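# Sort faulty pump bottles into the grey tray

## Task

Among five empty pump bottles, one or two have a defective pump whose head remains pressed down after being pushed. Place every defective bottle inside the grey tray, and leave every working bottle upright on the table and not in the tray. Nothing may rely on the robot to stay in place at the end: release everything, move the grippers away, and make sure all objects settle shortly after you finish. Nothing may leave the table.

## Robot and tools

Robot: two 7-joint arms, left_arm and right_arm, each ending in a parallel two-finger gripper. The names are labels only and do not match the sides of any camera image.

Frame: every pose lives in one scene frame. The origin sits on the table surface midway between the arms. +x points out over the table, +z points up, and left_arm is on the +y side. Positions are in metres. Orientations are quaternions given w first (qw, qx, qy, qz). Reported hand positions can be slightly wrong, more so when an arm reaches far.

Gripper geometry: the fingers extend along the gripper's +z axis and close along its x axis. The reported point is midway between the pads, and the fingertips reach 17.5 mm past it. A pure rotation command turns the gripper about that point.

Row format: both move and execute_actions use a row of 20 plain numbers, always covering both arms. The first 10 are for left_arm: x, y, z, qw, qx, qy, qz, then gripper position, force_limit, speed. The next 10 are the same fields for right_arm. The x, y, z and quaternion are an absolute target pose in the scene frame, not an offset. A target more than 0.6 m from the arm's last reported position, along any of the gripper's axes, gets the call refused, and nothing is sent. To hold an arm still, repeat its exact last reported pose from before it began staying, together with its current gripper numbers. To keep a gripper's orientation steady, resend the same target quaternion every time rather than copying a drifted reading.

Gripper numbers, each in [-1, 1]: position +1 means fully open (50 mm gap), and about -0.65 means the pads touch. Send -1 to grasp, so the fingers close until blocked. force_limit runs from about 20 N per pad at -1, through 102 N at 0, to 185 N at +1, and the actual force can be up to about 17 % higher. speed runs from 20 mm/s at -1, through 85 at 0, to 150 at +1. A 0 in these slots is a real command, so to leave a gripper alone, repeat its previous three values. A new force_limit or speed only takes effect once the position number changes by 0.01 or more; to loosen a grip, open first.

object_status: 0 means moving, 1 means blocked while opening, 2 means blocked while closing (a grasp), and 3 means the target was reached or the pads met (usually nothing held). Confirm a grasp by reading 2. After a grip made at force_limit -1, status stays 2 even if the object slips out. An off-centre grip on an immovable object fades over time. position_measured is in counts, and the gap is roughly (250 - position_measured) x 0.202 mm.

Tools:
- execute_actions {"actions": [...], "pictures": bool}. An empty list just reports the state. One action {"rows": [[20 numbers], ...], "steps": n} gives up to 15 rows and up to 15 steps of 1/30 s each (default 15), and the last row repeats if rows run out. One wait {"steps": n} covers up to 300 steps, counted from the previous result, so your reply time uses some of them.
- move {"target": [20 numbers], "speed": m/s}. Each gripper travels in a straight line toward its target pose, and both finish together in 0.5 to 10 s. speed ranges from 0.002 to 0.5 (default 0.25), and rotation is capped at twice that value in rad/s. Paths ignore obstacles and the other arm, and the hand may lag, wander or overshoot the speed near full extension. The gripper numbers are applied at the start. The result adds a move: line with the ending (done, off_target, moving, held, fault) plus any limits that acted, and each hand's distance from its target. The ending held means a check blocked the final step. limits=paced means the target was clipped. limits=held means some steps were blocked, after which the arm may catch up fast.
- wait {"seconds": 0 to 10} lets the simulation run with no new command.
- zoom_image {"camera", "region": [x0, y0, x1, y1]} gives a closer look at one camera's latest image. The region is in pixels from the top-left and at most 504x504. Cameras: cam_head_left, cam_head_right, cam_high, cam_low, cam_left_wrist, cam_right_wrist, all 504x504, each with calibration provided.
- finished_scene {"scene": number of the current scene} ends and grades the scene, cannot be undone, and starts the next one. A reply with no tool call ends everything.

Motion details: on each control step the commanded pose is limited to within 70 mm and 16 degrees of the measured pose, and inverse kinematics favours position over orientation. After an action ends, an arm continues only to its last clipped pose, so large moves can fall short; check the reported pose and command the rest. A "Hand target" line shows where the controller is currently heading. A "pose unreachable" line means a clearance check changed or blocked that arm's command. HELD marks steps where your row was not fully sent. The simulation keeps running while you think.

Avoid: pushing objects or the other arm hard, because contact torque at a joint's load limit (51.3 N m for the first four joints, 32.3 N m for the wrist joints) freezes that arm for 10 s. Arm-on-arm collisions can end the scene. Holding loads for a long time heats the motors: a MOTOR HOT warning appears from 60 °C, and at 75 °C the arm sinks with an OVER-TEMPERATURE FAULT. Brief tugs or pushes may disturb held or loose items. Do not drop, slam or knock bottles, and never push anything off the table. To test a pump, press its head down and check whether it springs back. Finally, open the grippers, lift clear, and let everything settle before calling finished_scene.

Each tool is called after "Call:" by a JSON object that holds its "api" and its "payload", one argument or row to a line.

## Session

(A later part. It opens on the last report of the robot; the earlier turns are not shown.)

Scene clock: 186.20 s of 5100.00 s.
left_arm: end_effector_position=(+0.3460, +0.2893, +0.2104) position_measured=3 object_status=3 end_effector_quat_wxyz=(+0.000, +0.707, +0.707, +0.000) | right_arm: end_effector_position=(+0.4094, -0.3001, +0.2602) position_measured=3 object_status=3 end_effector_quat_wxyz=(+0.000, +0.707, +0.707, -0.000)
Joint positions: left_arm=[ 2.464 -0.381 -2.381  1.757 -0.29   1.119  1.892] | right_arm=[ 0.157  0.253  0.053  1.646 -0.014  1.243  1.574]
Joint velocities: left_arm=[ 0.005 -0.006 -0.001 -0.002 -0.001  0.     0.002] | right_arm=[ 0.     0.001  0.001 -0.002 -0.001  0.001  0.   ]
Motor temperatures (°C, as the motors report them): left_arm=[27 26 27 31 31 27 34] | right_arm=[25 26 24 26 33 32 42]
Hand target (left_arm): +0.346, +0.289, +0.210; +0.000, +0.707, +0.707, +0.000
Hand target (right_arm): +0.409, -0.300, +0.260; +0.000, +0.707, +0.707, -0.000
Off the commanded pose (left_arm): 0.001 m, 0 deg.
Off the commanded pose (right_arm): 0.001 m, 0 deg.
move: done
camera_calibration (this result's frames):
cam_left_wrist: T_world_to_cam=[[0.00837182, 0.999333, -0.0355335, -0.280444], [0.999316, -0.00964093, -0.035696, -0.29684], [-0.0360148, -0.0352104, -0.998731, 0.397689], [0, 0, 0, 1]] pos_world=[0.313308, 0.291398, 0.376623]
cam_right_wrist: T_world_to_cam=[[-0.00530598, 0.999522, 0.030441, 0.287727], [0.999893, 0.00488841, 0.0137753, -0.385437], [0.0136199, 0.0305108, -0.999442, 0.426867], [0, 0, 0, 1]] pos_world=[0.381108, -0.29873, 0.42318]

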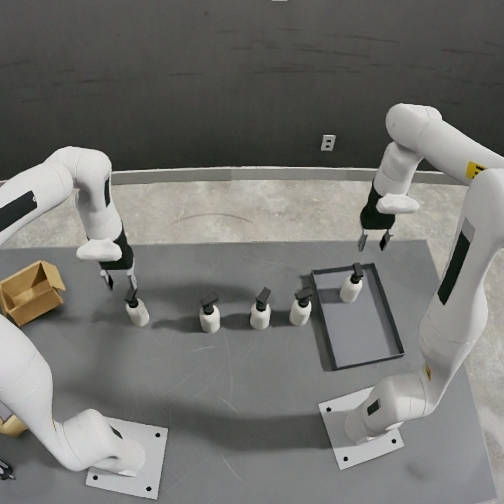

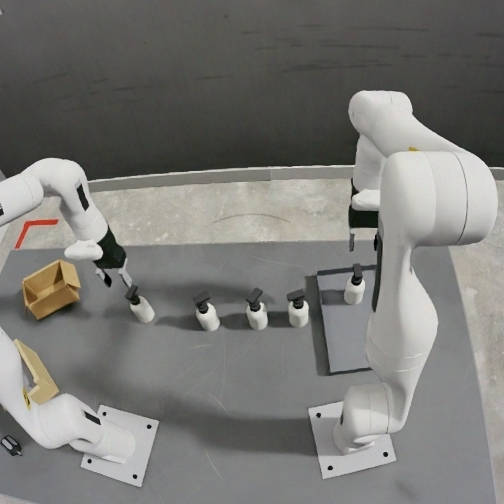

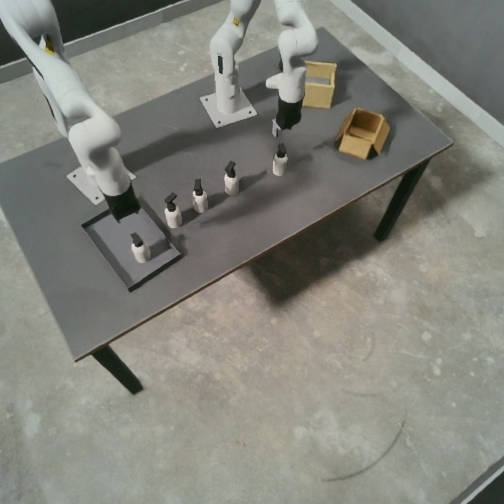

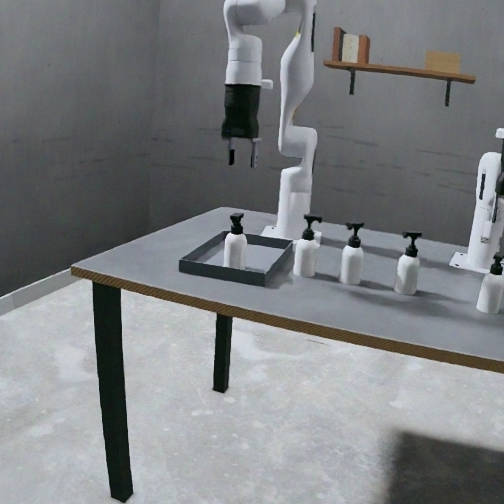

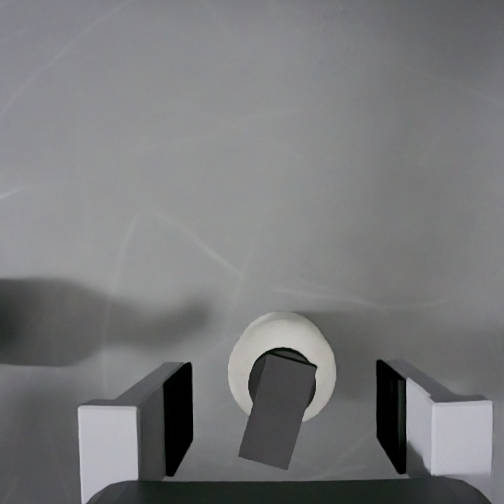

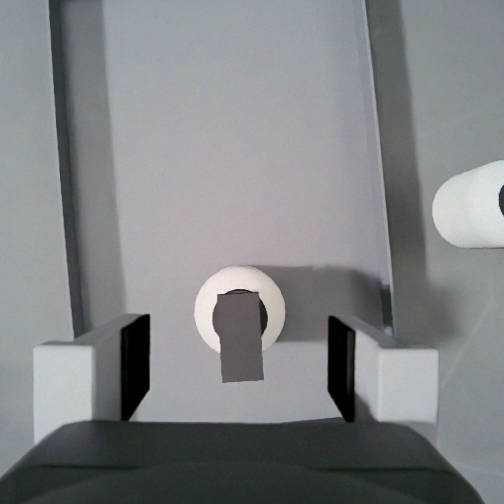

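Call:
{"api": "move", "payload": {
  "target": [0.346,0.289,0.112,0,0.793,0.609,0,1,0,1,0.36,-0.20,0.28,0,0.707,0.707,0,1,0,0.5],
  "speed": 0.08
}}

Call:
{"api": "move", "payload": {
  "target": [0.346,0.289,0.112,0,0.793,0.609,0,-1,-0.6,0.5,0.36,-0.20,0.28,0,0.707,0.707,0,1,0,0.5]
}}

Scene clock: 195.37 s of 5100.00 s.
left_arm: end_effector_position=(+0.3460, +0.2892, +0.1123) position_measured=3 object_status=3 end_effector_quat_wxyz=(+0.000, +0.793, +0.609, +0.000) | right_arm: end_effector_position=(+0.3599, -0.1999, +0.2799) position_measured=3 object_status=3 end_effector_quat_wxyz=(-0.000, +0.707, +0.707, +0.001)
Joint positions: left_arm=[ 2.526 -0.545 -2.411  1.919 -0.475  0.857  1.819] | right_arm=[-0.042  0.146 -0.044  1.716  0.005  1.279  1.275]
Joint velocities: left_arm=[ 0.004 -0.004  0.002  0.001 -0.002 -0.002 -0.   ] | right_arm=[-0.003 -0.002 -0.004  0.001  0.001 -0.    -0.003]
Motor temperatures (°C, as the motors report them): left_arm=[27 26 27 31 31 27 34] | right_arm=[25 26 24 26 33 32 42]
Hand target (left_arm): +0.346, +0.289, +0.112; +0.000, +0.793, +0.609, -0.000
Hand target (right_arm): +0.360, -0.200, +0.280; -0.000, +0.707, +0.707, +0.001
Off the commanded pose (left_arm): 0.000 m, 0 deg.
Off the commanded pose (right_arm): 0.000 m, 0 deg.
After step 90, 4.20 s passed at rest.
move: done
camera_calibration (this result's frames):
cam_left_wrist: T_world_to_cam=[[0.265715, 0.963381, -0.0359659, -0.362392], [0.963025, -0.266969, -0.0362128, -0.213322], [-0.0444884, -0.0250137, -0.998697, 0.29969], [0, 0, 0, 1]] pos_world=[0.31506, 0.299667, 0.27854]
cam_right_wrist: T_world_to_cam=[[-0.00564829, 0.999472, 0.0320067, 0.186387], [0.999887, 0.0051995, 0.0140876, -0.336791], [0.0139137, 0.0320827, -0.999388, 0.444361], [0, 0, 0, 1]] pos_world=[0.331624, -0.198793, 0.442868]

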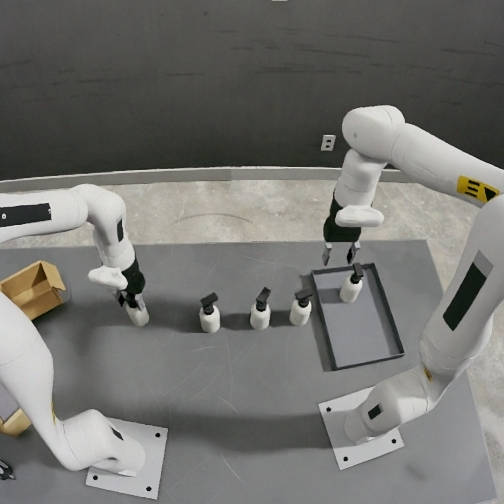

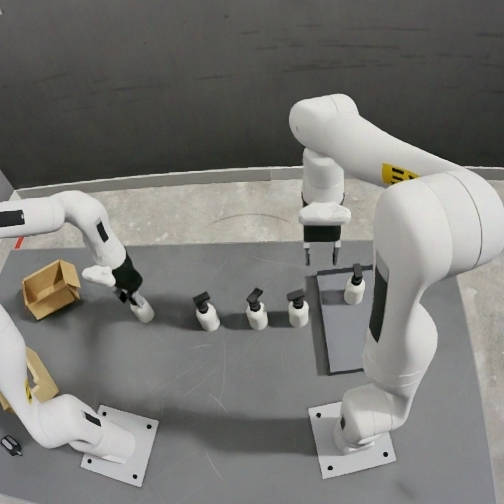

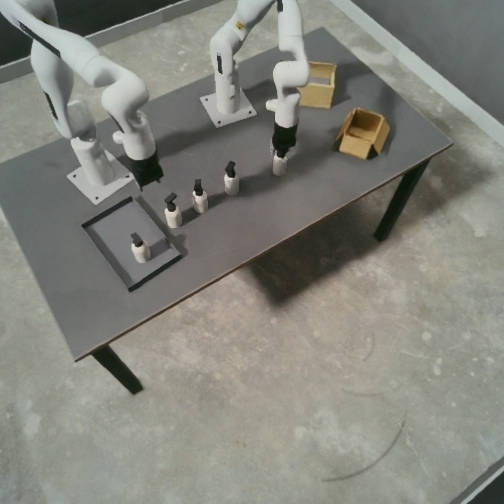

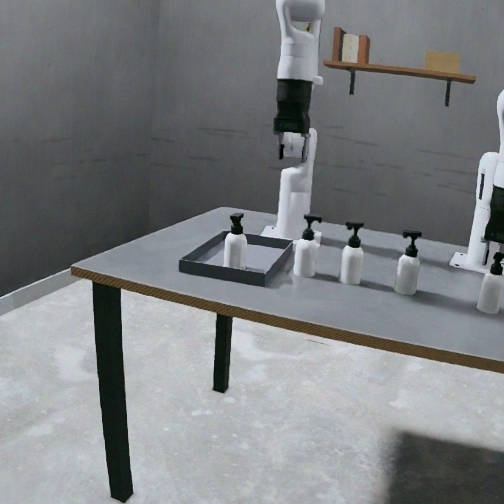

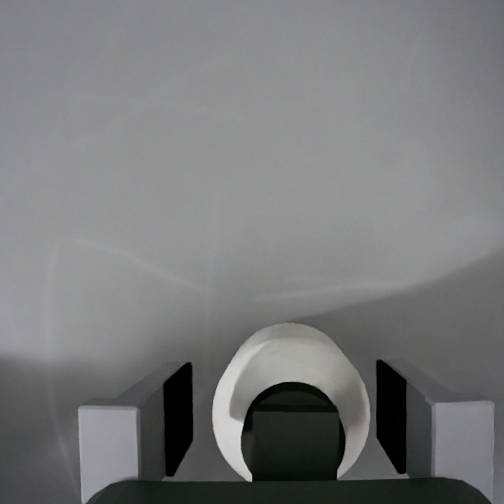

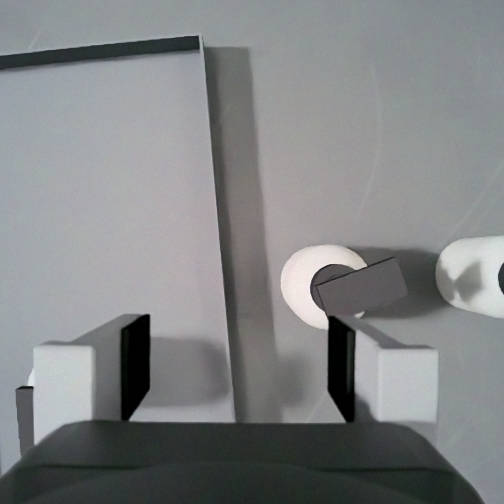

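Scene clock: 196.07 s of 5100.00 s.
left_arm: end_effector_position=(+0.3461, +0.2890, +0.1122) position_measured=125 object_status=2 end_effector_quat_wxyz=(+0.000, +0.793, +0.609, +0.000) | right_arm: end_effector_position=(+0.3600, -0.2000, +0.2800) position_measured=3 object_status=3 end_effector_quat_wxyz=(+0.000, +0.707, +0.707, +0.000)
Joint positions: left_arm=[ 2.527 -0.545 -2.412  1.919 -0.476  0.857  1.82 ] | right_arm=[-0.042  0.146 -0.045  1.716  0.007  1.28   1.274]
Joint velocities: left_arm=[-0.    -0.     0.001  0.     0.001  0.    -0.   ] | right_arm=[ 0.    -0.001  0.     0.001 -0.001  0.    -0.   ]
Motor temperatures (°C, as the motors report them): left_arm=[27 26 27 31 31 27 34] | right_arm=[25 26 24 26 33 32 42]
Hand target (left_arm): +0.346, +0.289, +0.112; +0.000, +0.793, +0.609, -0.000
Hand target (right_arm): +0.360, -0.200, +0.280; +0.000, +0.707, +0.707, +0.000
Off the commanded pose (left_arm): 0.000 m, 0 deg.
Off the commanded pose (right_arm): 0.000 m, 0 deg.
move: done
camera_calibration (this result's frames):
cam_left_wrist: T_world_to_cam=[[0.265666, 0.963408, -0.0355768, -0.362337], [0.963047, -0.266901, -0.0361296, -0.213511], [-0.044303, -0.0246637, -0.998714, 0.299427], [0, 0, 0, 1]] pos_world=[0.315147, 0.299478, 0.278437]
cam_right_wrist: T_world_to_cam=[[-0.00613969, 0.999511, 0.0306453, 0.187059], [0.999888, 0.00571812, 0.0138251, -0.336673], [0.0136431, 0.0307268, -0.999435, 0.444342], [0, 0, 0, 1]] pos_world=[0.331721, -0.198696, 0.443013]

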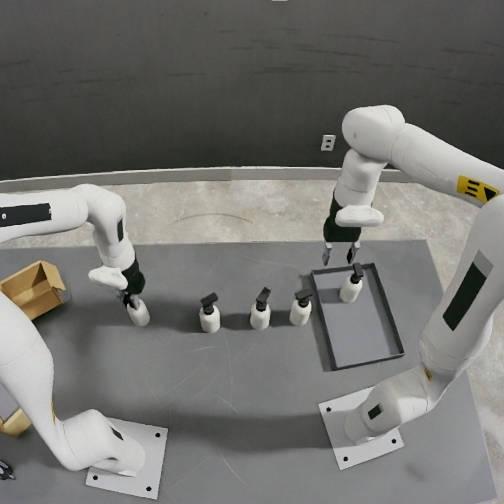

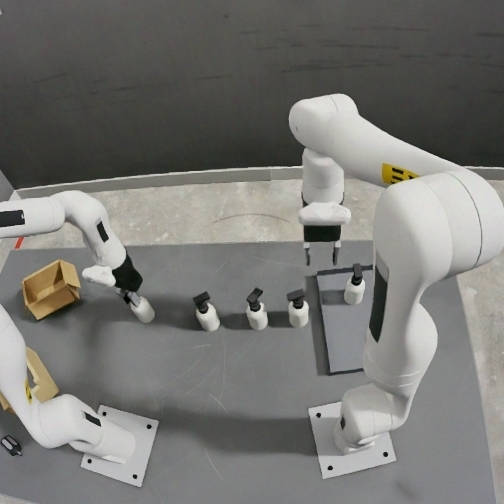

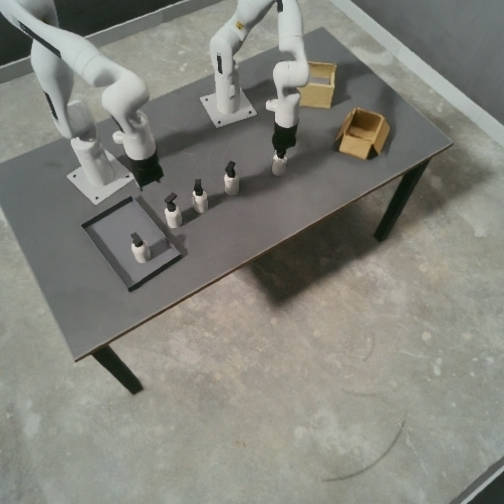

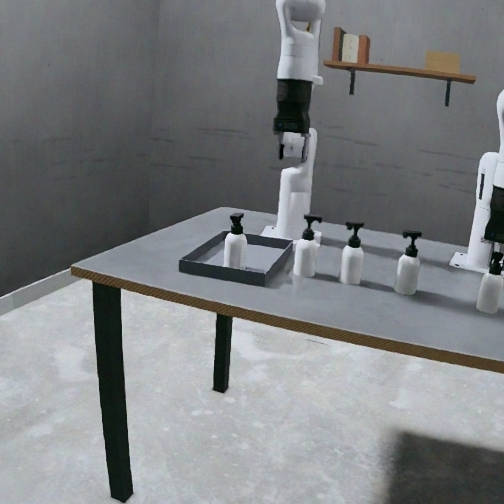

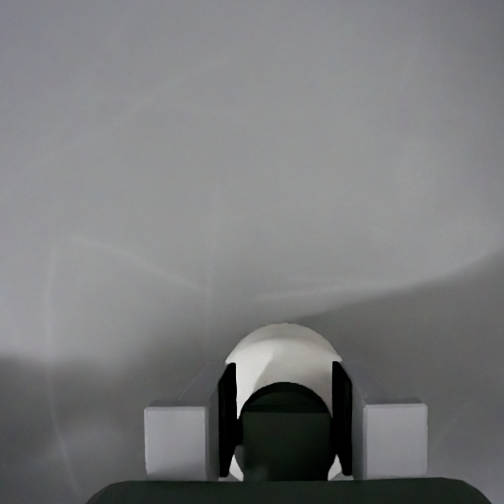

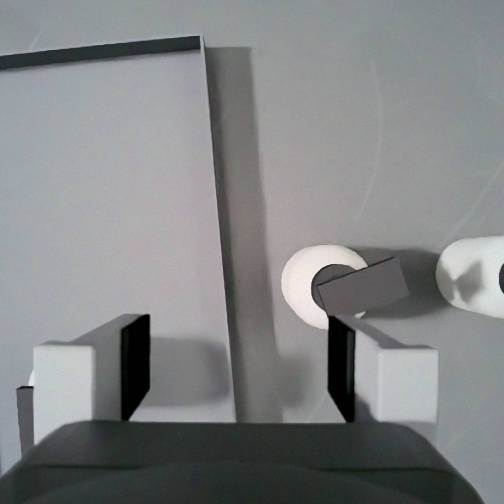

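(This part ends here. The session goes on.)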